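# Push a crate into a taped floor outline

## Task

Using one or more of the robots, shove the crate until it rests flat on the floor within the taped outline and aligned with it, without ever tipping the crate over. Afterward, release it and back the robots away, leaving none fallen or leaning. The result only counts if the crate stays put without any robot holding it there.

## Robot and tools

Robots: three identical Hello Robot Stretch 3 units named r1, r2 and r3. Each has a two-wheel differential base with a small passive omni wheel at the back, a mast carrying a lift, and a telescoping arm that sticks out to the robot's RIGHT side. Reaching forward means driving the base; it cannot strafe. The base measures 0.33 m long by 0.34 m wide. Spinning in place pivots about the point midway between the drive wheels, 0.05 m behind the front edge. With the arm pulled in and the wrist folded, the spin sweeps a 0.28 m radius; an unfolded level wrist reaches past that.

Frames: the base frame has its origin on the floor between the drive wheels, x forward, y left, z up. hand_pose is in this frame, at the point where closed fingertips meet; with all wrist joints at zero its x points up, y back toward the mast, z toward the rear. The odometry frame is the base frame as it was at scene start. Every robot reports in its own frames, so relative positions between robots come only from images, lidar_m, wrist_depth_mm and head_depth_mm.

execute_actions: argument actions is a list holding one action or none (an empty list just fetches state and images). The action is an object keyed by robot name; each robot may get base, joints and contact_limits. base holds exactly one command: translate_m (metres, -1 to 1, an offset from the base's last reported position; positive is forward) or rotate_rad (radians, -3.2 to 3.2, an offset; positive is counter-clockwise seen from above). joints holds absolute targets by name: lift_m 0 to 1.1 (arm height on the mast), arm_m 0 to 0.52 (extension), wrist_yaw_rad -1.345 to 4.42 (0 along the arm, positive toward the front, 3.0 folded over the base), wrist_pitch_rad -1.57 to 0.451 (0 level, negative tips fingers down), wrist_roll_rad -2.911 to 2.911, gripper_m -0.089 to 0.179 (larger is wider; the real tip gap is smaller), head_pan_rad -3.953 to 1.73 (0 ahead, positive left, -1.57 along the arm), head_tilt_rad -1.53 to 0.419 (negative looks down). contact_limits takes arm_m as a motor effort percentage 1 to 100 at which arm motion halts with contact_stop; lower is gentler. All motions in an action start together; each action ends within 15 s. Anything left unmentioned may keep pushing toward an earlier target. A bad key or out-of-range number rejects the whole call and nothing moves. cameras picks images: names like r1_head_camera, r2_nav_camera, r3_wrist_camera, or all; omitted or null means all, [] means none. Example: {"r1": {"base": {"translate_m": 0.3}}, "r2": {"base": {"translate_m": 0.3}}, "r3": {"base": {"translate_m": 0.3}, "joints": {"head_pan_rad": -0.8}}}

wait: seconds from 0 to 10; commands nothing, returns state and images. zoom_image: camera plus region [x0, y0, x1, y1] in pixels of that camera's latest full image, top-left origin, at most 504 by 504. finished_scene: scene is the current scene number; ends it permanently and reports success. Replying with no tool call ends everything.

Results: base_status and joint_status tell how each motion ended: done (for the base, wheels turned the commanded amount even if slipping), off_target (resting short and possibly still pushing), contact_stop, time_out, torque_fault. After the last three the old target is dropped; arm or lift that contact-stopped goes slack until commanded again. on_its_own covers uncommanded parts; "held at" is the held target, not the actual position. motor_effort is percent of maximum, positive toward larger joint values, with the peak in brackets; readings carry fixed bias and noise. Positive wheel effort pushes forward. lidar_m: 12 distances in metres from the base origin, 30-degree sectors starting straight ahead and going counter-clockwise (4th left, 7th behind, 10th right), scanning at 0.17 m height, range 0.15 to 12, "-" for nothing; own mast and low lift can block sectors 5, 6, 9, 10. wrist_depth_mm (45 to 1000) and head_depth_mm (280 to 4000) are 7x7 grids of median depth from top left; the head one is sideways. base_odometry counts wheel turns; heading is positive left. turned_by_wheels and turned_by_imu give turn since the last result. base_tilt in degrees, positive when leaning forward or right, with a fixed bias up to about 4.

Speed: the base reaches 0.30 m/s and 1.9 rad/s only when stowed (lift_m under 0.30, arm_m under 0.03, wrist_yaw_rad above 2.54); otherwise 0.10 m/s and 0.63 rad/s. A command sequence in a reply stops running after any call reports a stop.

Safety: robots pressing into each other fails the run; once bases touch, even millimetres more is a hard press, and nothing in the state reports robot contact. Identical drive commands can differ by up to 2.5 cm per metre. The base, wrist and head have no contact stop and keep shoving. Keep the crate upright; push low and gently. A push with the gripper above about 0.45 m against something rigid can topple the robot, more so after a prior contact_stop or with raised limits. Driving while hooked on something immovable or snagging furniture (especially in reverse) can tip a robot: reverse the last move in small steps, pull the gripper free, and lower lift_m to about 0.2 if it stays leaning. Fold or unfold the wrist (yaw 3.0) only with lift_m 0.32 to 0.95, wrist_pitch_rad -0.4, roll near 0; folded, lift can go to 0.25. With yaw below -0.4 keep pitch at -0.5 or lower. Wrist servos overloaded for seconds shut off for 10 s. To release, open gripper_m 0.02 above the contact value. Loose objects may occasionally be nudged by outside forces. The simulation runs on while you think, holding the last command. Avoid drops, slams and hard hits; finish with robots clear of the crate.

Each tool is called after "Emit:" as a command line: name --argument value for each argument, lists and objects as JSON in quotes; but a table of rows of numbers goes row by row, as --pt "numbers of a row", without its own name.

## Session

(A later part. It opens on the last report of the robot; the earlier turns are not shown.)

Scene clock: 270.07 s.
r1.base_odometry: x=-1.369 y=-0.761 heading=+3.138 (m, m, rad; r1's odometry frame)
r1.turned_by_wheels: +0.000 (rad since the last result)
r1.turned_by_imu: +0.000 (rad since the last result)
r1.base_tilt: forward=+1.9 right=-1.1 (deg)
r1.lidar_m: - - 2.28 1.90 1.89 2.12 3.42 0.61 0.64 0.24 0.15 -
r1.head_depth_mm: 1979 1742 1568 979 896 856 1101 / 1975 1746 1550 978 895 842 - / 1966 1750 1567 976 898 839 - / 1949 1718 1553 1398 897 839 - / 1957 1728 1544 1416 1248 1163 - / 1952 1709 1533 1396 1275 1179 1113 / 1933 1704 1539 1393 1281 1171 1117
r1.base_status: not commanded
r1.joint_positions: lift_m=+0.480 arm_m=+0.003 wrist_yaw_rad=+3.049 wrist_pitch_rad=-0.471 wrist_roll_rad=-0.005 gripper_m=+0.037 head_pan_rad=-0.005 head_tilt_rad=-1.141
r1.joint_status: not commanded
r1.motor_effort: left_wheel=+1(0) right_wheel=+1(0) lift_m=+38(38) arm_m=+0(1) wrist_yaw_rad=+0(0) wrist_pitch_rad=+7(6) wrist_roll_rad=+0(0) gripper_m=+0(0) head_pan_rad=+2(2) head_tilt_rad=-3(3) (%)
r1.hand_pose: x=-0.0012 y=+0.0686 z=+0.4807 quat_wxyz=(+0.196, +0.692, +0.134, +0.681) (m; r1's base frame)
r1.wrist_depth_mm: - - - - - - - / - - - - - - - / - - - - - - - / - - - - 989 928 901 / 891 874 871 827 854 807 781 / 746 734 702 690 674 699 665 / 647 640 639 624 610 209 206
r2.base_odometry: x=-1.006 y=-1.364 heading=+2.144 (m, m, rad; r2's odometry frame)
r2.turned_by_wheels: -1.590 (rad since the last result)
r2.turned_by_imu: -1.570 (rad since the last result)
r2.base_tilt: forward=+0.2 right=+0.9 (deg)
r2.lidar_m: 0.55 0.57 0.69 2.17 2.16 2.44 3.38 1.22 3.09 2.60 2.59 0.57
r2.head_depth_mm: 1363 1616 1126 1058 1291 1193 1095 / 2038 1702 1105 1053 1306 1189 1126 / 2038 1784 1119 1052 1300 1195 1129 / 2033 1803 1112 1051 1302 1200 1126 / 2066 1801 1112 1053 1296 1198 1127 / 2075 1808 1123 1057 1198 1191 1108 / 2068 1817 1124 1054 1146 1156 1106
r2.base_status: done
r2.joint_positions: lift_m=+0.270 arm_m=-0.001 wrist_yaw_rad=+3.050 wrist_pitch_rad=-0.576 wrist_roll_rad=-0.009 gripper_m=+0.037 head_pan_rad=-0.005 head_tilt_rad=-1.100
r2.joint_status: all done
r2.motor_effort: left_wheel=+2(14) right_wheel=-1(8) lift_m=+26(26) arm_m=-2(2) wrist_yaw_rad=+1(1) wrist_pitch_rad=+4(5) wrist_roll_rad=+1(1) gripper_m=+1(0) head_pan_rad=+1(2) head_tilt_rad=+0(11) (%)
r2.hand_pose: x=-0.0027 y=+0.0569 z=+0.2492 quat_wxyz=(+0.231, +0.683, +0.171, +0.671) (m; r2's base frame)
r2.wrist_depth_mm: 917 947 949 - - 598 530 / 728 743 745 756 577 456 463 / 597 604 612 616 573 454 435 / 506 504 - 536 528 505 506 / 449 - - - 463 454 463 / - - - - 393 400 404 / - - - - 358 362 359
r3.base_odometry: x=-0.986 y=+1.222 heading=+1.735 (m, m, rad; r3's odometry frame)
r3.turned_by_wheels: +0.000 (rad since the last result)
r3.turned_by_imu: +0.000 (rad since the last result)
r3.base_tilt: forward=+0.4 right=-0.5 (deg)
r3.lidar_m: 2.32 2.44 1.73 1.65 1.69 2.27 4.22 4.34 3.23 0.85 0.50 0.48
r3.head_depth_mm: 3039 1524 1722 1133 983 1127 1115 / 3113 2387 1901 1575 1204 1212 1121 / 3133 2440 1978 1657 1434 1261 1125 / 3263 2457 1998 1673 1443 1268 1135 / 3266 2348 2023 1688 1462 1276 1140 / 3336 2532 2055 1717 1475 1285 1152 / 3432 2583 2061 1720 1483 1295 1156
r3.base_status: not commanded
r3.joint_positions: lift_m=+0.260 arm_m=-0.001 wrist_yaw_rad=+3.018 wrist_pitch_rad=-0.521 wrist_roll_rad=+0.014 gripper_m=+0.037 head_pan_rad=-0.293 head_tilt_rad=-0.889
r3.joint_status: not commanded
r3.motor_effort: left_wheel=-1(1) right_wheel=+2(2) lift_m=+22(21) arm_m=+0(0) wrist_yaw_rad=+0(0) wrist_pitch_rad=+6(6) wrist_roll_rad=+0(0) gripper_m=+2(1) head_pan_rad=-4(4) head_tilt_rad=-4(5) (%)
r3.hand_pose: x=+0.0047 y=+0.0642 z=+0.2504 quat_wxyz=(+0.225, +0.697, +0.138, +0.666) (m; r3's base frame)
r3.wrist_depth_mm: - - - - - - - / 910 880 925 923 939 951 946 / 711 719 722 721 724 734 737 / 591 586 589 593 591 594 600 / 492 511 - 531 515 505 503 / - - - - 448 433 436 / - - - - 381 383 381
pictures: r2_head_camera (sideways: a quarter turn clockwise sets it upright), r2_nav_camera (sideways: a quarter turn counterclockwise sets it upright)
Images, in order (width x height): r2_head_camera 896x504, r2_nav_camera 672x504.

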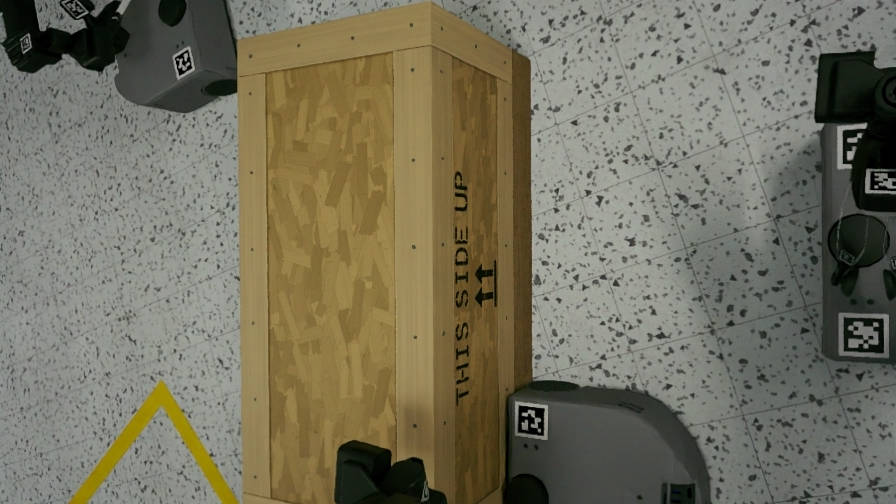

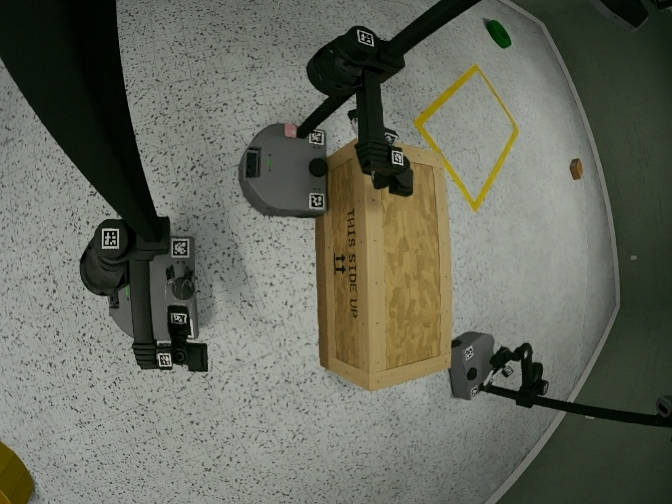

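Emit:
execute_actions --actions '[{"r2":{"base":{"rotate_rad":0.04},"joints":{"lift_m":0.78}},"r3":{"base":{"translate_m":1.0},"joints":{"head_pan_rad":-1.9,"head_tilt_rad":-1.0}}}]' --cameras '["r3_head_camera"]'

Emit:
execute_actions --actions '[{"r2":{"base":{"translate_m":0.3},"joints":{"head_pan_rad":0.5,"head_tilt_rad":-1.35}},"r3":{"base":{"translate_m":0.2}}}]' --cameras '["r2_head_camera","r2_nav_camera","r3_head_camera","r1_nav_camera"]'

Scene clock: 286.00 s.
r1.base_odometry: x=-1.369 y=-0.761 heading=+3.138 (m, m, rad; r1's odometry frame)
r1.turned_by_wheels: +0.000 (rad since the last result)
r1.turned_by_imu: +0.000 (rad since the last result)
r1.base_tilt: forward=+1.9 right=-1.0 (deg)
r1.lidar_m: - - 2.29 1.90 1.90 2.11 3.42 0.62 0.64 0.24 0.15 -
r1.head_depth_mm: 1982 1748 1561 982 896 859 1112 / 1969 1735 1560 981 894 840 - / 1959 1763 1562 978 895 841 - / 1952 1726 1552 1400 890 840 - / 1937 1718 1543 1389 1250 1171 - / 1931 1717 1539 1405 1276 1180 1115 / 1930 1706 1536 1395 1280 1174 1118
r1.base_status: not commanded
r1.joint_positions: lift_m=+0.480 arm_m=+0.003 wrist_yaw_rad=+3.049 wrist_pitch_rad=-0.471 wrist_roll_rad=-0.005 gripper_m=+0.037 head_pan_rad=-0.005 head_tilt_rad=-1.141
r1.joint_status: not commanded
r1.motor_effort: left_wheel=+0(1) right_wheel=+0(1) lift_m=+38(38) arm_m=+0(0) wrist_yaw_rad=+1(0) wrist_pitch_rad=+6(6) wrist_roll_rad=+0(0) gripper_m=+0(0) head_pan_rad=+2(2) head_tilt_rad=-4(3) (%)
r1.hand_pose: x=-0.0012 y=+0.0686 z=+0.4807 quat_wxyz=(+0.196, +0.692, +0.134, +0.681) (m; r1's base frame)
r1.wrist_depth_mm: - - - - - - - / - - - - - - - / - - - - - - - / - - - - - 968 925 / 913 877 815 816 834 792 763 / 759 735 719 702 667 676 669 / 652 640 622 599 588 210 207
r2.base_odometry: x=-1.006 y=-1.364 heading=+2.184 (m, m, rad; r2's odometry frame)
r2.turned_by_wheels: +0.040 (rad since the last result)
r2.turned_by_imu: +0.038 (rad since the last result)
r2.base_tilt: forward=+0.2 right=+0.9 (deg)
r2.lidar_m: 0.55 0.58 0.69 2.16 2.16 2.48 3.35 1.22 3.02 2.60 0.89 0.56
r2.head_depth_mm: 2035 1786 1101 1044 1303 1188 1100 / 2055 1786 1104 1041 1280 1196 1110 / 2050 1798 1108 1044 1298 1197 1127 / 2087 1798 1116 1053 1303 1196 1127 / 2077 1783 1116 1063 1301 1197 1131 / 2081 1804 1122 1073 1173 1188 1098 / 2080 1809 1126 1089 1148 1163 1104
r2.base_status: done
r2.joint_positions: lift_m=+0.780 arm_m=-0.001 wrist_yaw_rad=+3.050 wrist_pitch_rad=-0.576 wrist_roll_rad=-0.009 gripper_m=+0.037 head_pan_rad=-0.005 head_tilt_rad=-1.100
r2.joint_status: all done
r2.motor_effort: left_wheel=-1(5) right_wheel=+2(5) lift_m=+38(39) arm_m=-2(2) wrist_yaw_rad=+0(1) wrist_pitch_rad=+5(5) wrist_roll_rad=+1(1) gripper_m=+1(0) head_pan_rad=+3(3) head_tilt_rad=+1(0) (%)
r2.hand_pose: x=-0.0027 y=+0.0569 z=+0.7587 quat_wxyz=(+0.231, +0.683, +0.171, +0.671) (m; r2's base frame)
r2.wrist_depth_mm: - - - - - 523 - / - - - - - - 407 / - - - - - - 461 / - - - - - 972 675 / - - - - 876 820 620 / 917 895 878 913 837 779 587 / 790 799 813 800 819 817 599
r3.base_odometry: x=-1.150 y=+2.208 heading=+1.735 (m, m, rad; r3's odometry frame)
r3.turned_by_wheels: +0.000 (rad since the last result)
r3.turned_by_imu: -0.004 (rad since the last result)
r3.base_tilt: forward=+0.4 right=-0.5 (deg)
r3.lidar_m: 1.35 2.50 1.77 1.69 1.74 2.30 5.20 0.53 0.48 0.88 3.13 1.35
r3.head_depth_mm: 2443 1411 1205 1053 1099 1206 1127 / 2465 1429 1220 1060 1079 1216 - / 2502 1932 1449 1480 1341 1239 - / 1199 2002 1591 1551 1371 1233 1091 / 1221 2121 1729 1573 1383 1233 1123 / 2633 2143 1827 1522 1370 1240 1130 / 2621 2167 1832 1389 1356 1253 1136
r3.base_status: done
r3.joint_positions: lift_m=+0.260 arm_m=-0.001 wrist_yaw_rad=+3.018 wrist_pitch_rad=-0.521 wrist_roll_rad=+0.014 gripper_m=+0.037 head_pan_rad=-1.893 head_tilt_rad=-0.988
r3.joint_status: all done
r3.motor_effort: left_wheel=-1(10) right_wheel=+1(10) lift_m=+21(21) arm_m=+0(0) wrist_yaw_rad=-1(1) wrist_pitch_rad=+6(6) wrist_roll_rad=+0(0) gripper_m=+0(0) head_pan_rad=-5(57) head_tilt_rad=-4(15) (%)
r3.hand_pose: x=+0.0047 y=+0.0642 z=+0.2504 quat_wxyz=(+0.225, +0.697, +0.138, +0.666) (m; r3's base frame)
r3.wrist_depth_mm: - - - - - - - / 907 895 920 925 932 937 941 / 715 716 722 727 722 733 728 / 585 580 584 589 592 586 595 / 495 513 - 528 516 499 503 / - - - - 443 439 436 / - - - - 380 382 383
pictures: r3_head_camera (sideways: a quarter turn clockwise sets it upright)
Images, in order (width x height): r3_head_camera 896x504.

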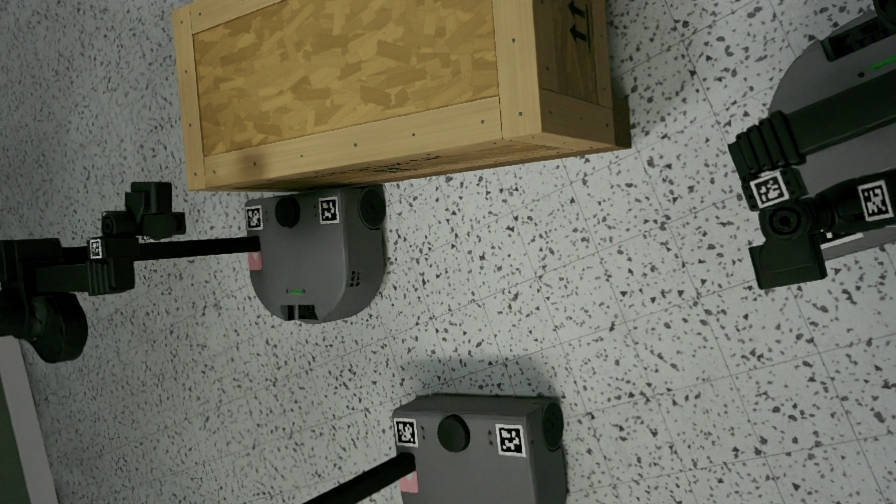

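Scene clock: 290.50 s.
r1.base_odometry: x=-1.369 y=-0.761 heading=+3.138 (m, m, rad; r1's odometry frame)
r1.turned_by_wheels: +0.000 (rad since the last result)
r1.turned_by_imu: +0.000 (rad since the last result)
r1.base_tilt: forward=+1.9 right=-0.9 (deg)
r1.lidar_m: - - 2.28 1.90 1.89 2.11 3.42 0.39 0.37 0.24 0.15 -
r1.head_depth_mm: 1979 1751 1562 981 902 856 1104 / 1981 1735 1566 979 900 846 - / 1978 1740 1551 977 897 840 - / 1955 1736 1550 1406 888 841 - / 1937 1717 1545 1395 1250 1166 - / 1938 1725 1532 1398 1285 1179 1116 / 1911 1709 1544 1392 1274 1172 1114
r1.base_status: not commanded
r1.joint_positions: lift_m=+0.480 arm_m=+0.003 wrist_yaw_rad=+3.049 wrist_pitch_rad=-0.471 wrist_roll_rad=-0.005 gripper_m=+0.037 head_pan_rad=-0.005 head_tilt_rad=-1.141
r1.joint_status: not commanded
r1.motor_effort: left_wheel=+1(0) right_wheel=+0(0) lift_m=+38(38) arm_m=+0(0) wrist_yaw_rad=+1(1) wrist_pitch_rad=+6(6) wrist_roll_rad=+0(0) gripper_m=+0(0) head_pan_rad=+3(3) head_tilt_rad=-3(4) (%)
r1.hand_pose: x=-0.0012 y=+0.0686 z=+0.4807 quat_wxyz=(+0.196, +0.692, +0.134, +0.681) (m; r1's base frame)
r1.wrist_depth_mm: - - - - - - - / - - - - - - - / - - - - - - - / - - - - 992 944 934 / 856 881 857 819 842 793 748 / 742 732 735 710 682 665 667 / 649 619 621 614 600 209 206
r2.base_odometry: x=-1.179 y=-1.119 heading=+2.184 (m, m, rad; r2's odometry frame)
r2.turned_by_wheels: +0.000 (rad since the last result)
r2.turned_by_imu: +0.001 (rad since the last result)
r2.base_tilt: forward=+0.2 right=+0.9 (deg)
r2.lidar_m: 0.25 0.27 0.38 0.55 2.24 2.58 3.65 1.48 2.94 0.86 0.34 0.26
r2.head_depth_mm: 1515 1430 945 898 982 1177 1138 / 1528 1436 951 899 1207 1184 - / 1530 1003 946 912 1229 - - / 1516 1003 954 1006 1244 - 1111 / 1526 1006 955 1130 1237 - 1117 / 1534 1438 952 1123 1128 1167 1128 / 1531 1446 710 641 1158 1172 1137
r2.base_status: done
r2.joint_positions: lift_m=+0.780 arm_m=-0.001 wrist_yaw_rad=+3.050 wrist_pitch_rad=-0.576 wrist_roll_rad=-0.009 gripper_m=+0.037 head_pan_rad=+0.493 head_tilt_rad=-1.334
r2.joint_status: all done
r2.motor_effort: left_wheel=-1(3) right_wheel=+3(7) lift_m=+37(37) arm_m=-2(3) wrist_yaw_rad=+1(1) wrist_pitch_rad=+5(5) wrist_roll_rad=+1(1) gripper_m=+0(1) head_pan_rad=+3(36) head_tilt_rad=-7(19) (%)
r2.hand_pose: x=-0.0027 y=+0.0569 z=+0.7587 quat_wxyz=(+0.231, +0.683, +0.171, +0.671) (m; r2's base frame)
r2.wrist_depth_mm: - - - 500 - - - / - - - - 405 - - / - - - - 373 - - / - - - - 685 673 - / - - - 879 642 601 604 / 892 925 865 751 740 534 528 / 792 789 816 808 759 472 477
r3.base_odometry: x=-1.182 y=+2.406 heading=+1.735 (m, m, rad; r3's odometry frame)
r3.turned_by_wheels: +0.000 (rad since the last result)
r3.turned_by_imu: -0.001 (rad since the last result)
r3.base_tilt: forward=+0.4 right=-0.6 (deg)
r3.lidar_m: 1.16 2.50 1.78 1.70 1.75 2.32 5.39 0.61 0.67 1.00 3.14 1.16
r3.head_depth_mm: 2455 1417 1223 1113 1276 1204 1125 / 2474 1492 1568 1500 1351 1215 - / 672 2018 1604 1407 1360 1238 - / 737 2005 1594 1367 1368 1232 1085 / 2518 2130 1809 1477 1384 1237 1121 / 2639 2156 1826 1580 1395 1247 1132 / 2606 2175 1846 1598 1404 1255 1134
r3.base_status: done
r3.joint_positions: lift_m=+0.260 arm_m=-0.001 wrist_yaw_rad=+3.018 wrist_pitch_rad=-0.521 wrist_roll_rad=+0.014 gripper_m=+0.037 head_pan_rad=-1.893 head_tilt_rad=-0.988
r3.joint_status: not commanded
r3.motor_effort: left_wheel=-1(10) right_wheel=+1(10) lift_m=+21(21) arm_m=+0(0) wrist_yaw_rad=+0(0) wrist_pitch_rad=+6(6) wrist_roll_rad=+0(0) gripper_m=-1(1) head_pan_rad=-3(4) head_tilt_rad=-5(5) (%)
r3.hand_pose: x=+0.0047 y=+0.0642 z=+0.2504 quat_wxyz=(+0.225, +0.697, +0.138, +0.666) (m; r3's base frame)
r3.wrist_depth_mm: - - - - - - - / 915 892 929 922 936 946 945 / 706 714 716 730 734 722 735 / 581 583 582 592 598 596 600 / 493 511 - 523 517 501 505 / - - - - 449 432 436 / - - - - 381 382 385
pictures: r1_nav_camera (sideways: a quarter turn counterclockwise sets it upright), r2_head_camera (sideways: a quarter turn clockwise sets it upright), r2_nav_camera (sideways: a quarter turn counterclockwise sets it upright), r3_head_camera (sideways: a quarter turn clockwise sets it upright)
Images, in order (width x height): r1_nav_camera 672x504, r2_head_camera 896x504, r2_nav_camera 672x504, r3_head_camera 896x504.

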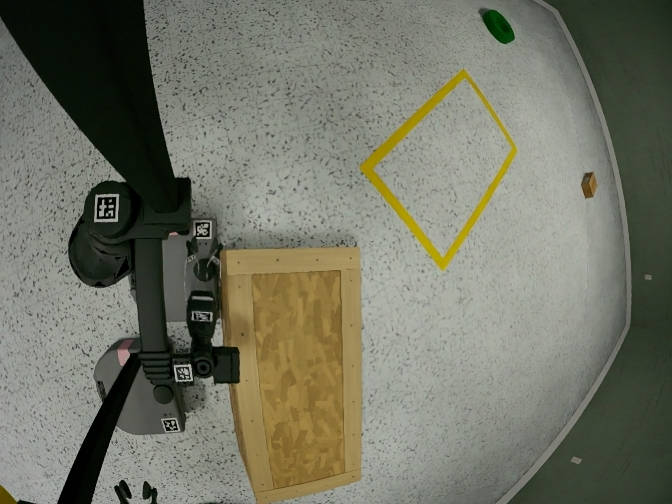

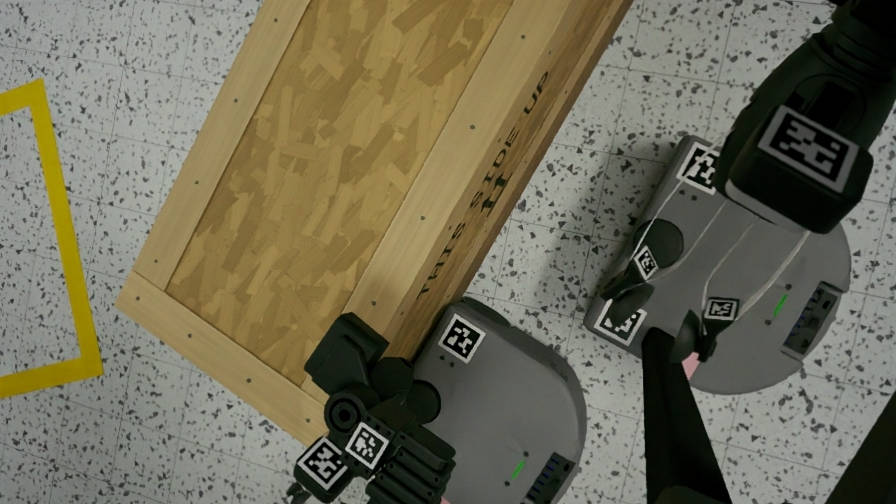

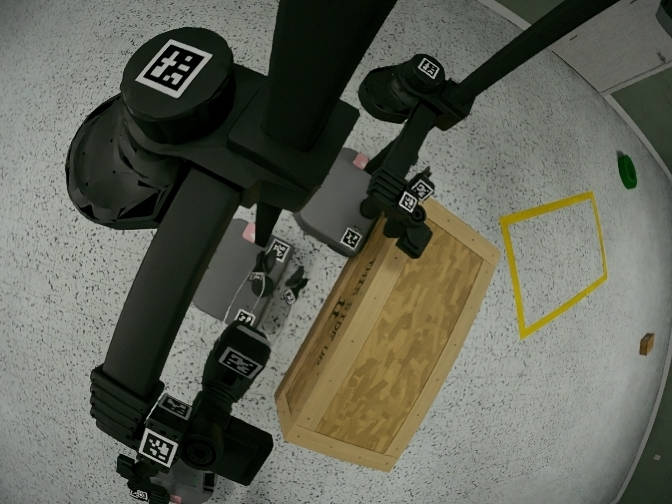

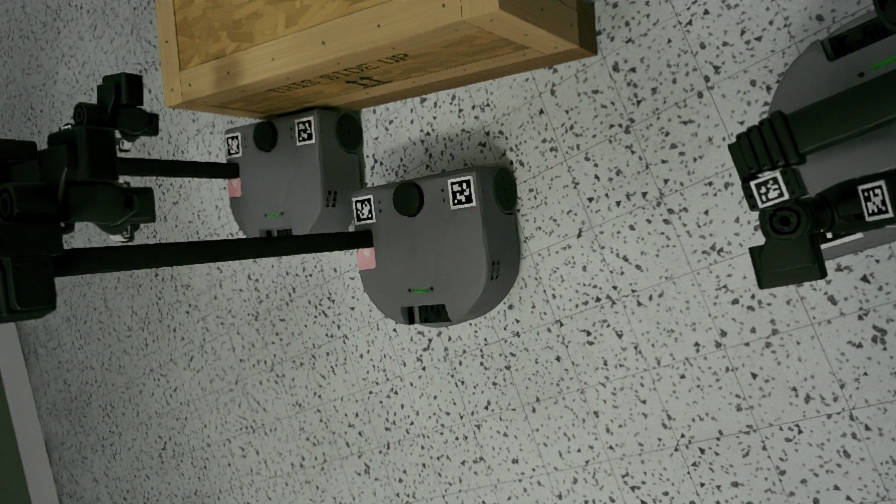

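Emit:
execute_actions --actions '[{"r2":{"base":{"rotate_rad":-0.07}},"r3":{"base":{"translate_m":0.25}},"r1":{"joints":{"head_pan_rad":-1.57,"head_tilt_rad":-1.2}}}]' --cameras '[]'

Emit:
execute_actions --actions '[{"r2":{"base":{"translate_m":0.1}},"r3":{"base":{"rotate_rad":-1.8},"joints":{"head_pan_rad":-0.9}}}]' --cameras '["r2_head_camera","r3_head_camera","r1_head_camera"]'

Scene clock: 300.73 s.
r1.base_odometry: x=-1.369 y=-0.761 heading=+3.138 (m, m, rad; r1's odometry frame)
r1.turned_by_wheels: +0.000 (rad since the last result)
r1.turned_by_imu: +0.000 (rad since the last result)
r1.base_tilt: forward=+1.9 right=-1.0 (deg)
r1.lidar_m: - - 2.28 1.90 1.90 2.12 3.40 1.88 0.36 0.24 0.15 -
r1.head_depth_mm: 528 573 1501 794 1255 1196 - / 1567 1529 1477 1208 1160 1201 - / 1833 1642 1511 1233 1200 - - / 1838 1665 1502 1369 1298 - 1082 / 1829 1642 1055 962 876 823 1083 / 1824 1629 1035 952 877 815 1093 / 1802 1631 1031 949 876 817 1084
r1.base_status: not commanded
r1.joint_positions: lift_m=+0.480 arm_m=+0.003 wrist_yaw_rad=+3.049 wrist_pitch_rad=-0.471 wrist_roll_rad=-0.005 gripper_m=+0.037 head_pan_rad=-1.563 head_tilt_rad=-1.185
r1.joint_status: all done
r1.motor_effort: left_wheel=+1(1) right_wheel=+0(0) lift_m=+38(38) arm_m=-1(0) wrist_yaw_rad=+0(1) wrist_pitch_rad=+7(6) wrist_roll_rad=+0(0) gripper_m=+0(0) head_pan_rad=-2(30) head_tilt_rad=-6(9) (%)
r1.hand_pose: x=-0.0012 y=+0.0686 z=+0.4807 quat_wxyz=(+0.196, +0.692, +0.134, +0.681) (m; r1's base frame)
r1.wrist_depth_mm: - - - - - - - / - - - - - - - / - - - - - - - / - - - - - 941 921 / 903 886 826 824 838 778 780 / 745 742 718 699 691 668 665 / 645 636 622 614 602 209 206
r2.base_odometry: x=-1.179 y=-1.119 heading=+2.114 (m, m, rad; r2's odometry frame)
r2.turned_by_wheels: -0.070 (rad since the last result)
r2.turned_by_imu: -0.070 (rad since the last result)
r2.base_tilt: forward=+0.2 right=+0.9 (deg)
r2.lidar_m: 0.25 0.26 0.35 0.55 2.24 2.48 3.66 1.48 0.97 1.06 0.37 0.26
r2.head_depth_mm: 1522 1432 945 898 1047 1178 1141 / 1528 1436 946 902 1202 1179 - / 1527 1008 952 915 1228 - - / 1539 1001 955 953 1255 - 1112 / 1535 1008 952 1124 1242 - 1116 / 1531 1419 952 1115 1117 1161 1130 / 1546 1454 955 613 1114 1165 1134
r2.base_status: done
r2.joint_positions: lift_m=+0.780 arm_m=-0.001 wrist_yaw_rad=+3.050 wrist_pitch_rad=-0.576 wrist_roll_rad=-0.009 gripper_m=+0.037 head_pan_rad=+0.493 head_tilt_rad=-1.334
r2.joint_status: not commanded
r2.motor_effort: left_wheel=+2(7) right_wheel=-2(6) lift_m=+37(37) arm_m=-2(2) wrist_yaw_rad=+1(1) wrist_pitch_rad=+5(4) wrist_roll_rad=+1(1) gripper_m=+0(0) head_pan_rad=+4(3) head_tilt_rad=-6(6) (%)
r2.hand_pose: x=-0.0027 y=+0.0569 z=+0.7587 quat_wxyz=(+0.231, +0.683, +0.171, +0.671) (m; r2's base frame)
r2.wrist_depth_mm: - - - 493 - - - / - - - 485 - - - / - - - - 406 - - / - - - - 664 689 - / - - - 859 617 602 609 / 899 897 874 754 707 528 530 / 799 810 820 806 726 475 473
r3.base_odometry: x=-1.223 y=+2.652 heading=+1.735 (m, m, rad; r3's odometry frame)
r3.turned_by_wheels: +0.000 (rad since the last result)
r3.turned_by_imu: -0.001 (rad since the last result)
r3.base_tilt: forward=+0.4 right=-0.5 (deg)
r3.lidar_m: 0.95 2.52 1.79 1.70 1.75 2.33 5.64 0.81 0.97 3.03 3.12 0.92
r3.head_depth_mm: 942 1745 1629 1484 1338 1199 1123 / 1291 1663 1500 1407 1350 1213 - / 2517 2077 1737 1425 1361 1234 - / 2553 2099 1781 1544 1374 1229 1087 / 2578 2141 1803 1563 1385 1241 1117 / 2611 2145 1828 1582 1396 1242 1135 / 2623 2193 1839 1587 1403 1253 1139
r3.base_status: done
r3.joint_positions: lift_m=+0.260 arm_m=-0.001 wrist_yaw_rad=+3.018 wrist_pitch_rad=-0.521 wrist_roll_rad=+0.014 gripper_m=+0.037 head_pan_rad=-1.894 head_tilt_rad=-0.988
r3.joint_status: not commanded
r3.motor_effort: left_wheel=-1(9) right_wheel=+1(11) lift_m=+22(21) arm_m=+0(0) wrist_yaw_rad=+0(0) wrist_pitch_rad=+6(6) wrist_roll_rad=+0(0) gripper_m=+0(1) head_pan_rad=-4(4) head_tilt_rad=-5(6) (%)
r3.hand_pose: x=+0.0047 y=+0.0642 z=+0.2504 quat_wxyz=(+0.225, +0.697, +0.138, +0.666) (m; r3's base frame)
r3.wrist_depth_mm: - - - - - - - / 918 894 930 926 937 944 950 / 707 717 723 724 723 729 733 / 587 584 590 590 589 589 598 / 495 509 - 529 511 507 503 / - - - - 450 434 434 / - - - - 381 380 382
pictures: none
No camera images: the call's "cameras" was empty. Leave "cameras" out to get every camera's image.

Scene clock: 303.43 s.
r1.base_odometry: x=-1.369 y=-0.761 heading=+3.138 (m, m, rad; r1's odometry frame)
r1.turned_by_wheels: +0.000 (rad since the last result)
r1.turned_by_imu: +0.000 (rad since the last result)
r1.base_tilt: forward=+1.9 right=-1.0 (deg)
r1.lidar_m: - - 2.28 1.90 1.90 2.11 3.43 1.88 0.30 0.24 0.15 -
r1.head_depth_mm: 1439 335 388 1391 1280 1195 - / 541 1593 1492 684 1238 1192 - / 548 1616 1481 1198 1142 - - / 1837 1650 1498 1342 1240 - 1082 / 1820 1644 1053 963 881 822 1092 / 1818 1633 1030 948 880 819 1085 / 1816 1631 1032 944 876 815 1091
r1.base_status: not commanded
r1.joint_positions: lift_m=+0.480 arm_m=+0.003 wrist_yaw_rad=+3.049 wrist_pitch_rad=-0.471 wrist_roll_rad=-0.005 gripper_m=+0.037 head_pan_rad=-1.563 head_tilt_rad=-1.185
r1.joint_status: not commanded
r1.motor_effort: left_wheel=+1(1) right_wheel=+0(0) lift_m=+38(38) arm_m=+0(0) wrist_yaw_rad=+1(0) wrist_pitch_rad=+6(6) wrist_roll_rad=+0(0) gripper_m=+0(0) head_pan_rad=-1(2) head_tilt_rad=-6(5) (%)
r1.hand_pose: x=-0.0012 y=+0.0686 z=+0.4807 quat_wxyz=(+0.196, +0.692, +0.134, +0.681) (m; r1's base frame)
r1.wrist_depth_mm: - - - - - - - / - - - - - - - / - - - - - - - / - - - - 989 962 956 / 928 848 862 826 824 788 770 / 744 721 723 706 680 688 656 / 651 634 628 619 603 210 205
r2.base_odometry: x=-1.230 y=-1.033 heading=+2.114 (m, m, rad; r2's odometry frame)
r2.turned_by_wheels: +0.000 (rad since the last result)
r2.turned_by_imu: +0.000 (rad since the last result)
r2.base_tilt: forward=+0.2 right=+0.9 (deg)
r2.lidar_m: 0.15 0.16 0.21 0.40 2.28 2.52 3.75 1.56 1.00 2.49 0.22 0.16
r2.head_depth_mm: 1520 1437 944 903 856 1168 1143 / 1519 1429 946 905 866 1189 - / 1531 1431 951 900 1033 - - / 1528 1448 948 903 1222 - 1116 / 1531 1005 956 910 1234 - 1117 / 1532 1449 952 917 1101 1168 1135 / 1537 1445 963 647 1089 1168 1144
r2.base_status: done
r2.joint_positions: lift_m=+0.780 arm_m=-0.001 wrist_yaw_rad=+3.050 wrist_pitch_rad=-0.576 wrist_roll_rad=-0.009 gripper_m=+0.037 head_pan_rad=+0.493 head_tilt_rad=-1.334
r2.joint_status: not commanded
r2.motor_effort: left_wheel=+3(8) right_wheel=-2(5) lift_m=+38(38) arm_m=-2(2) wrist_yaw_rad=+1(0) wrist_pitch_rad=+5(4) wrist_roll_rad=+1(1) gripper_m=+0(0) head_pan_rad=+4(3) head_tilt_rad=-6(6) (%)
r2.hand_pose: x=-0.0027 y=+0.0569 z=+0.7587 quat_wxyz=(+0.231, +0.683, +0.171, +0.671) (m; r2's base frame)
r2.wrist_depth_mm: - - 483 - - - - / - - 473 401 - - - / - - - 375 - - - / - - - 942 658 700 - / - - - 841 606 596 - / 895 890 890 743 539 530 544 / 790 812 807 812 490 472 469
r3.base_odometry: x=-1.223 y=+2.652 heading=-0.065 (m, m, rad; r3's odometry frame)
r3.turned_by_wheels: -1.800 (rad since the last result)
r3.turned_by_imu: -1.769 (rad since the last result)
r3.base_tilt: forward=+0.4 right=-0.6 (deg)
r3.lidar_m: 3.04 3.03 0.99 0.92 3.06 1.96 1.71 1.71 1.99 3.47 0.81 0.85
r3.head_depth_mm: 2431 2031 1735 1511 1344 1209 1110 / 2483 2059 1707 1527 1349 1210 - / 2501 2097 1315 1508 1361 1218 1126 / 2544 2087 1251 1438 1378 1228 1113 / 2572 1477 1307 1511 1386 1238 1124 / 2624 1492 1461 1411 1383 1251 1129 / 2509 1524 1602 1398 1388 1253 1139
r3.base_status: done
r3.joint_positions: lift_m=+0.260 arm_m=-0.001 wrist_yaw_rad=+3.018 wrist_pitch_rad=-0.521 wrist_roll_rad=+0.014 gripper_m=+0.037 head_pan_rad=-0.907 head_tilt_rad=-0.988
r3.joint_status: all done
r3.motor_effort: left_wheel=+2(12) right_wheel=-3(10) lift_m=+22(21) arm_m=-1(0) wrist_yaw_rad=+0(0) wrist_pitch_rad=+6(6) wrist_roll_rad=+0(0) gripper_m=+0(0) head_pan_rad=+4(54) head_tilt_rad=-4(5) (%)
r3.hand_pose: x=+0.0047 y=+0.0641 z=+0.2504 quat_wxyz=(+0.225, +0.697, +0.138, +0.666) (m; r3's base frame)
r3.wrist_depth_mm: - - - 903 - - - / 914 892 941 938 929 939 957 / 709 715 724 730 724 724 739 / 581 585 593 586 590 598 595 / 491 512 - 529 517 499 502 / - - - - 448 437 438 / - - - - 383 384 386
pictures: r1_head_camera (sideways: a quarter turn clockwise sets it upright), r2_head_camera (sideways: a quarter turn clockwise sets it upright), r3_head_camera (sideways: a quarter turn clockwise sets it upright)
Images, in order (width x height): r1_head_camera 896x504, r2_head_camera 896x504, r3_head_camera 896x504.

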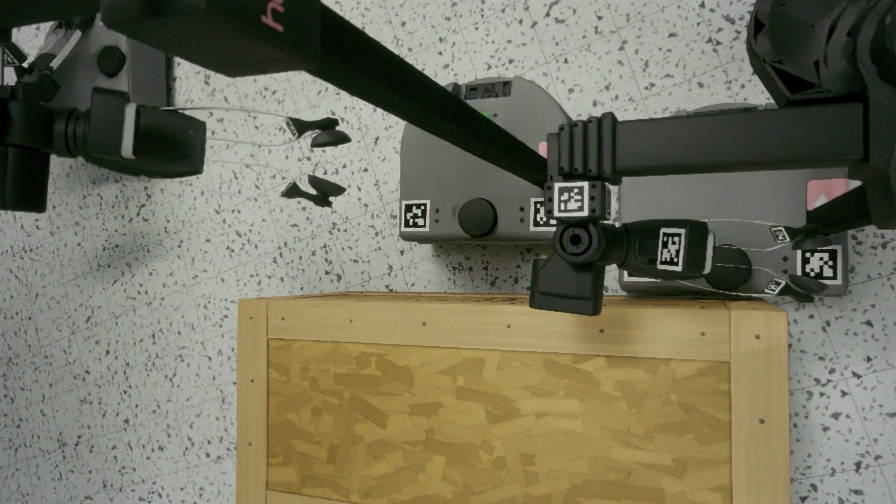

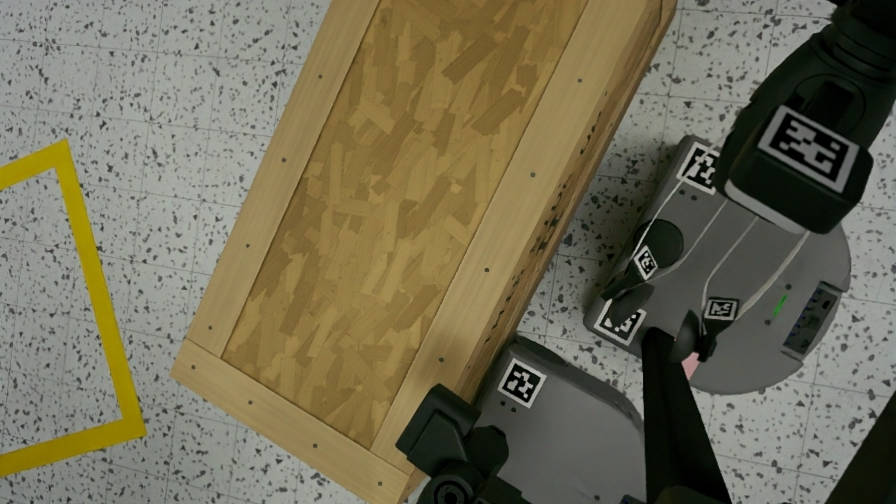

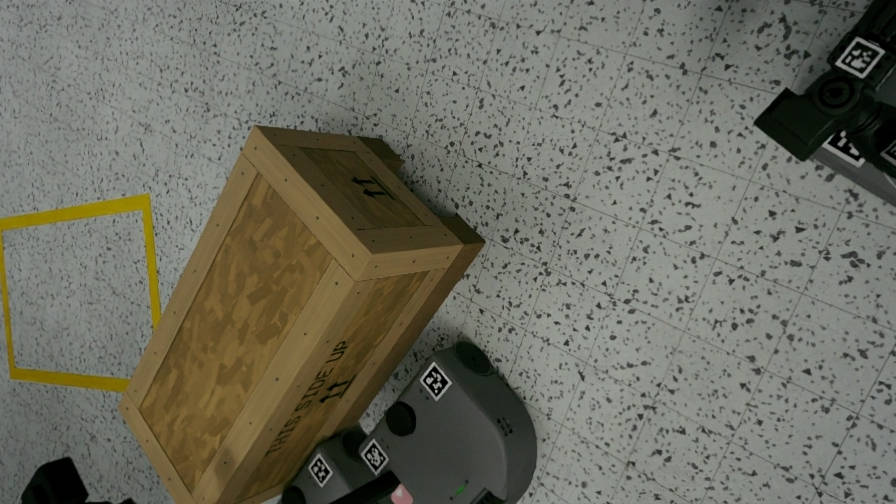

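Emit:
execute_actions --actions '[{"r2":{"base":{"translate_m":0.09},"joints":{"head_pan_rad":-1.57,"head_tilt_rad":-1.2}},"r3":{"base":{"translate_m":0.43}}}]' --cameras '[]'

Emit:
execute_actions --actions '[{"r3":{"base":{"rotate_rad":-1.6},"joints":{"head_pan_rad":0,"head_tilt_rad":-1.1}}}]' --cameras '["r2_head_camera","r3_head_camera","r1_head_camera"]'

Scene clock: 316.87 s.
r1.base_odometry: x=-1.369 y=-0.761 heading=+3.138 (m, m, rad; r1's odometry frame)
r1.turned_by_wheels: +0.000 (rad since the last result)
r1.turned_by_imu: +0.000 (rad since the last result)
r1.base_tilt: forward=+1.9 right=-1.0 (deg)
r1.lidar_m: - - 2.28 1.90 1.89 2.12 3.42 1.87 0.28 0.24 0.15 -
r1.head_depth_mm: 390 317 1445 1393 1285 1192 - / - 302 1443 1389 1274 1198 - / 1817 312 418 802 1142 - - / 522 1576 1470 1213 1150 - 1079 / 1807 1647 1051 959 878 827 1090 / 1813 1645 1037 950 877 817 1086 / 1814 1647 1039 950 877 815 1086
r1.base_status: not commanded
r1.joint_positions: lift_m=+0.480 arm_m=+0.003 wrist_yaw_rad=+3.049 wrist_pitch_rad=-0.471 wrist_roll_rad=-0.005 gripper_m=+0.037 head_pan_rad=-1.563 head_tilt_rad=-1.185
r1.joint_status: not commanded
r1.motor_effort: left_wheel=+0(1) right_wheel=+0(0) lift_m=+38(38) arm_m=-1(0) wrist_yaw_rad=+0(0) wrist_pitch_rad=+6(7) wrist_roll_rad=+0(0) gripper_m=+0(0) head_pan_rad=-2(2) head_tilt_rad=-6(5) (%)
r1.hand_pose: x=-0.0012 y=+0.0686 z=+0.4807 quat_wxyz=(+0.196, +0.692, +0.134, +0.681) (m; r1's base frame)
r1.wrist_depth_mm: - - - - - - - / - - - - - - - / - - - - - - - / - - - - 984 985 932 / 905 871 869 838 857 793 758 / 755 732 713 703 684 680 661 / 667 639 636 619 600 208 206
r2.base_odometry: x=-1.277 y=-0.956 heading=+2.114 (m, m, rad; r2's odometry frame)
r2.turned_by_wheels: +0.000 (rad since the last result)
r2.turned_by_imu: +0.000 (rad since the last result)
r2.base_tilt: forward=+0.2 right=+1.0 (deg)
r2.lidar_m: - - 0.15 0.23 2.31 2.55 3.86 0.71 0.71 0.27 0.15 -
r2.head_depth_mm: 1769 1608 1461 - - 1178 1088 / 1766 1605 1482 - 1246 - - / 1779 1611 1478 1389 - - - / 1774 1606 1484 - 1240 - - / 1787 1627 1487 1388 871 824 768 / 1785 1621 1478 1368 885 824 770 / 1787 1629 1489 1368 885 824 774
r2.base_status: done
r2.joint_positions: lift_m=+0.780 arm_m=-0.001 wrist_yaw_rad=+3.050 wrist_pitch_rad=-0.576 wrist_roll_rad=-0.009 gripper_m=+0.037 head_pan_rad=-1.563 head_tilt_rad=-1.199
r2.joint_status: all done
r2.motor_effort: left_wheel=+1(9) right_wheel=-2(3) lift_m=+38(37) arm_m=-2(3) wrist_yaw_rad=+1(1) wrist_pitch_rad=+5(5) wrist_roll_rad=+1(1) gripper_m=+1(0) head_pan_rad=-3(51) head_tilt_rad=-1(13) (%)
r2.hand_pose: x=-0.0027 y=+0.0569 z=+0.7587 quat_wxyz=(+0.231, +0.683, +0.171, +0.671) (m; r2's base frame)
r2.wrist_depth_mm: - - 511 - - - - / - - 574 - - - - / - - 357 469 - - - / - - - 655 703 - - / - - - 811 607 612 - / 904 892 741 734 512 528 903 / 808 829 777 689 465 475 494
r3.base_odometry: x=-0.794 y=+2.624 heading=-0.065 (m, m, rad; r3's odometry frame)
r3.turned_by_wheels: +0.000 (rad since the last result)
r3.turned_by_imu: -0.002 (rad since the last result)
r3.base_tilt: forward=+0.4 right=-0.6 (deg)
r3.lidar_m: 2.64 2.64 3.07 0.95 0.95 2.44 2.12 2.12 2.45 0.61 0.62 0.79
r3.head_depth_mm: 2426 2029 1201 1065 1303 1206 1106 / 2483 1951 1224 1105 1306 1209 - / 572 663 1229 1230 1312 1220 1127 / 545 759 1260 1311 1243 1226 1116 / 580 2125 1275 1334 1275 1236 1119 / 602 961 1501 1427 1401 1249 1130 / 575 986 1763 1474 1409 1259 1135
r3.base_status: done
r3.joint_positions: lift_m=+0.260 arm_m=-0.001 wrist_yaw_rad=+3.018 wrist_pitch_rad=-0.521 wrist_roll_rad=+0.014 gripper_m=+0.037 head_pan_rad=-0.907 head_tilt_rad=-0.988
r3.joint_status: not commanded
r3.motor_effort: left_wheel=+2(12) right_wheel=-2(8) lift_m=+21(22) arm_m=+0(1) wrist_yaw_rad=+0(0) wrist_pitch_rad=+6(6) wrist_roll_rad=+0(0) gripper_m=+0(0) head_pan_rad=+3(4) head_tilt_rad=-6(6) (%)
r3.hand_pose: x=+0.0047 y=+0.0641 z=+0.2504 quat_wxyz=(+0.225, +0.697, +0.138, +0.666) (m; r3's base frame)
r3.wrist_depth_mm: - - - - - - - / 918 888 909 910 931 948 939 / 711 706 713 727 723 722 736 / 579 586 596 590 592 596 600 / 493 508 - 526 518 504 499 / - - - - 444 436 433 / - - - - 381 384 383
pictures: none
No camera images: the call's "cameras" was empty. Leave "cameras" out to get every camera's image.

Scene clock: 319.20 s.
r1.base_odometry: x=-1.369 y=-0.761 heading=+3.138 (m, m, rad; r1's odometry frame)
r1.turned_by_wheels: +0.000 (rad since the last result)
r1.turned_by_imu: +0.000 (rad since the last result)
r1.base_tilt: forward=+1.9 right=-1.0 (deg)
r1.lidar_m: - - 2.28 1.89 1.90 2.12 3.43 1.88 0.28 0.24 0.15 -
r1.head_depth_mm: 390 318 1341 1395 1283 1195 - / - 302 1460 1382 1277 1197 - / 1792 313 418 800 1148 - - / 523 1585 1467 1204 1144 - 1077 / 1795 1649 1049 962 877 823 1090 / 1818 1637 1034 951 879 820 1084 / 1807 1632 1038 951 876 814 1091
r1.base_status: not commanded
r1.joint_positions: lift_m=+0.480 arm_m=+0.003 wrist_yaw_rad=+3.049 wrist_pitch_rad=-0.471 wrist_roll_rad=-0.005 gripper_m=+0.037 head_pan_rad=-1.563 head_tilt_rad=-1.185
r1.joint_status: not commanded
r1.motor_effort: left_wheel=+0(1) right_wheel=+0(0) lift_m=+38(37) arm_m=+0(0) wrist_yaw_rad=+2(0) wrist_pitch_rad=+7(6) wrist_roll_rad=+0(0) gripper_m=+0(0) head_pan_rad=-2(1) head_tilt_rad=-6(5) (%)
r1.hand_pose: x=-0.0012 y=+0.0686 z=+0.4807 quat_wxyz=(+0.196, +0.692, +0.134, +0.681) (m; r1's base frame)
r1.wrist_depth_mm: - - - - - - - / - - - - - - - / - - - - - - - / - - - - 988 989 949 / 910 881 857 841 869 796 770 / 744 728 738 686 680 677 665 / 638 632 622 637 617 210 206
r2.base_odometry: x=-1.277 y=-0.956 heading=+2.114 (m, m, rad; r2's odometry frame)
r2.turned_by_wheels: +0.000 (rad since the last result)
r2.turned_by_imu: +0.000 (rad since the last result)
r2.base_tilt: forward=+0.2 right=+0.9 (deg)
r2.lidar_m: - - 0.15 0.23 2.30 2.56 3.82 0.69 0.70 0.27 0.15 -
r2.head_depth_mm: 1759 1606 1474 - - 1173 1091 / 1766 1606 1465 - 1252 - - / 1792 1622 1470 1392 - - - / 1779 1616 1467 - 1246 - - / 1797 1629 1479 1379 875 821 769 / 1790 1631 1480 1360 886 823 772 / 1787 1637 1486 1375 886 829 774
r2.base_status: not commanded
r2.joint_positions: lift_m=+0.780 arm_m=-0.001 wrist_yaw_rad=+3.050 wrist_pitch_rad=-0.576 wrist_roll_rad=-0.009 gripper_m=+0.037 head_pan_rad=-1.563 head_tilt_rad=-1.199
r2.joint_status: not commanded
r2.motor_effort: left_wheel=+3(3) right_wheel=-3(2) lift_m=+37(37) arm_m=-2(3) wrist_yaw_rad=+1(1) wrist_pitch_rad=+5(5) wrist_roll_rad=+1(1) gripper_m=+1(0) head_pan_rad=-4(4) head_tilt_rad=-1(1) (%)
r2.hand_pose: x=-0.0027 y=+0.0569 z=+0.7587 quat_wxyz=(+0.231, +0.683, +0.171, +0.671) (m; r2's base frame)
r2.wrist_depth_mm: - - 513 - - - - / - - 581 - - - - / - - 360 468 - - - / - - - 661 700 - - / - - - 802 598 615 - / 892 889 743 715 520 528 921 / 786 807 799 693 474 471 490
r3.base_odometry: x=-0.794 y=+2.624 heading=-1.665 (m, m, rad; r3's odometry frame)
r3.turned_by_wheels: -1.600 (rad since the last result)
r3.turned_by_imu: -1.573 (rad since the last result)
r3.base_tilt: forward=+0.5 right=-0.6 (deg)
r3.lidar_m: 0.61 0.62 0.78 2.63 2.64 3.04 0.95 0.95 2.46 2.12 2.12 2.45
r3.head_depth_mm: 2046 1780 1576 1414 1286 1180 1115 / 2053 1800 1594 1426 1294 1186 1126 / 2109 1834 1600 1447 1304 1192 1133 / 2114 1842 1623 1455 1312 1206 1142 / 2143 1859 1160 1167 1321 1215 1126 / 2158 1887 1148 1167 1243 1223 1123 / 2183 1892 1164 1176 1175 1203 1130
r3.base_status: done
r3.joint_positions: lift_m=+0.260 arm_m=+0.000 wrist_yaw_rad=+3.018 wrist_pitch_rad=-0.521 wrist_roll_rad=+0.014 gripper_m=+0.037 head_pan_rad=-0.007 head_tilt_rad=-1.087
r3.joint_status: all done
r3.motor_effort: left_wheel=+3(14) right_wheel=-2(11) lift_m=+21(22) arm_m=-1(0) wrist_yaw_rad=-1(1) wrist_pitch_rad=+6(6) wrist_roll_rad=+0(0) gripper_m=+1(0) head_pan_rad=+4(55) head_tilt_rad=-6(14) (%)
r3.hand_pose: x=+0.0047 y=+0.0641 z=+0.2504 quat_wxyz=(+0.225, +0.697, +0.138, +0.666) (m; r3's base frame)
r3.wrist_depth_mm: - - - - 891 789 660 / 908 899 933 922 869 562 559 / 715 712 716 722 687 526 491 / 578 583 585 586 594 554 560 / 494 510 - 531 514 500 503 / - - - - 446 433 436 / - - - - 378 384 383
pictures: r1_head_camera (sideways: a quarter turn clockwise sets it upright), r2_head_camera (sideways: a quarter turn clockwise sets it upright), r3_head_camera (sideways: a quarter turn clockwise sets it upright)
Images, in order (width x height): r1_head_camera 896x504, r2_head_camera 896x504, r3_head_camera 896x504.

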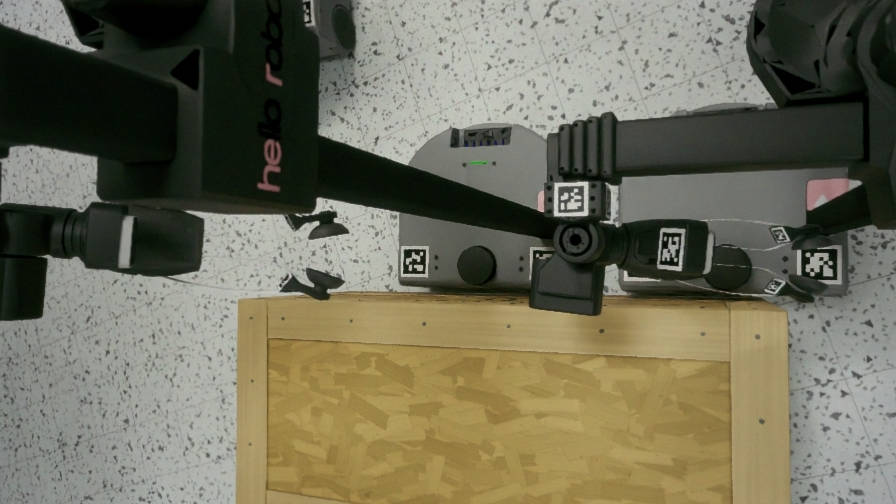

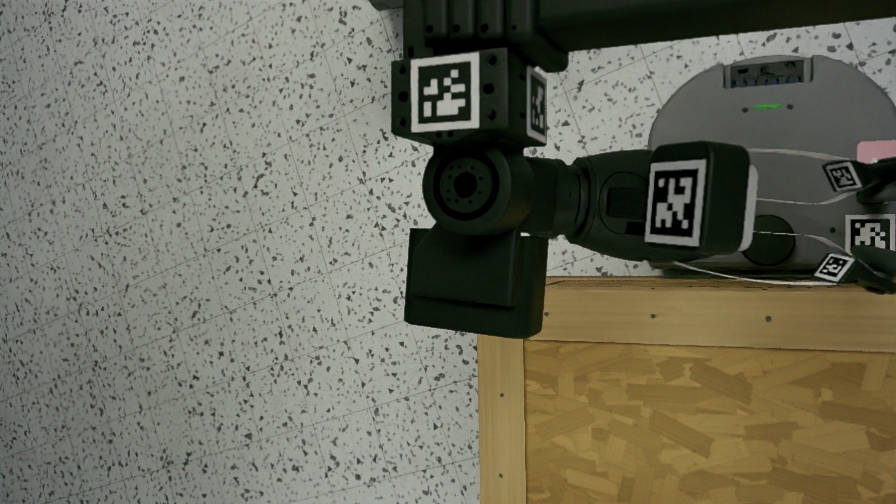

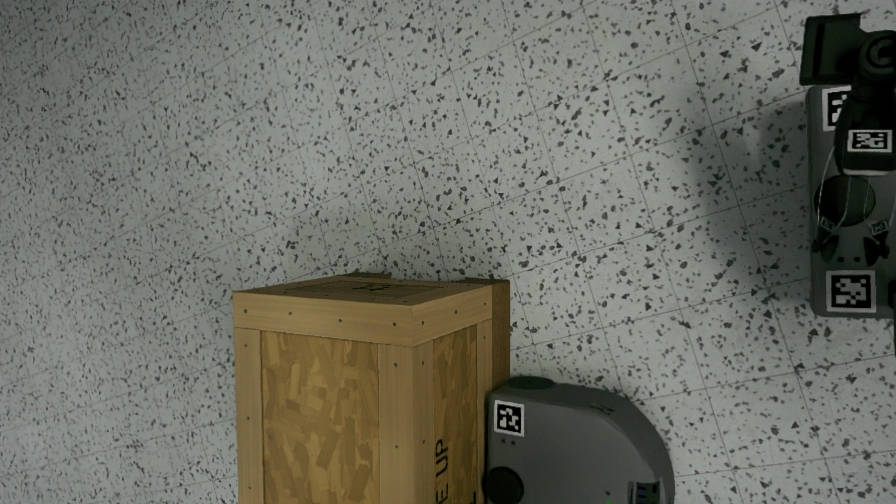

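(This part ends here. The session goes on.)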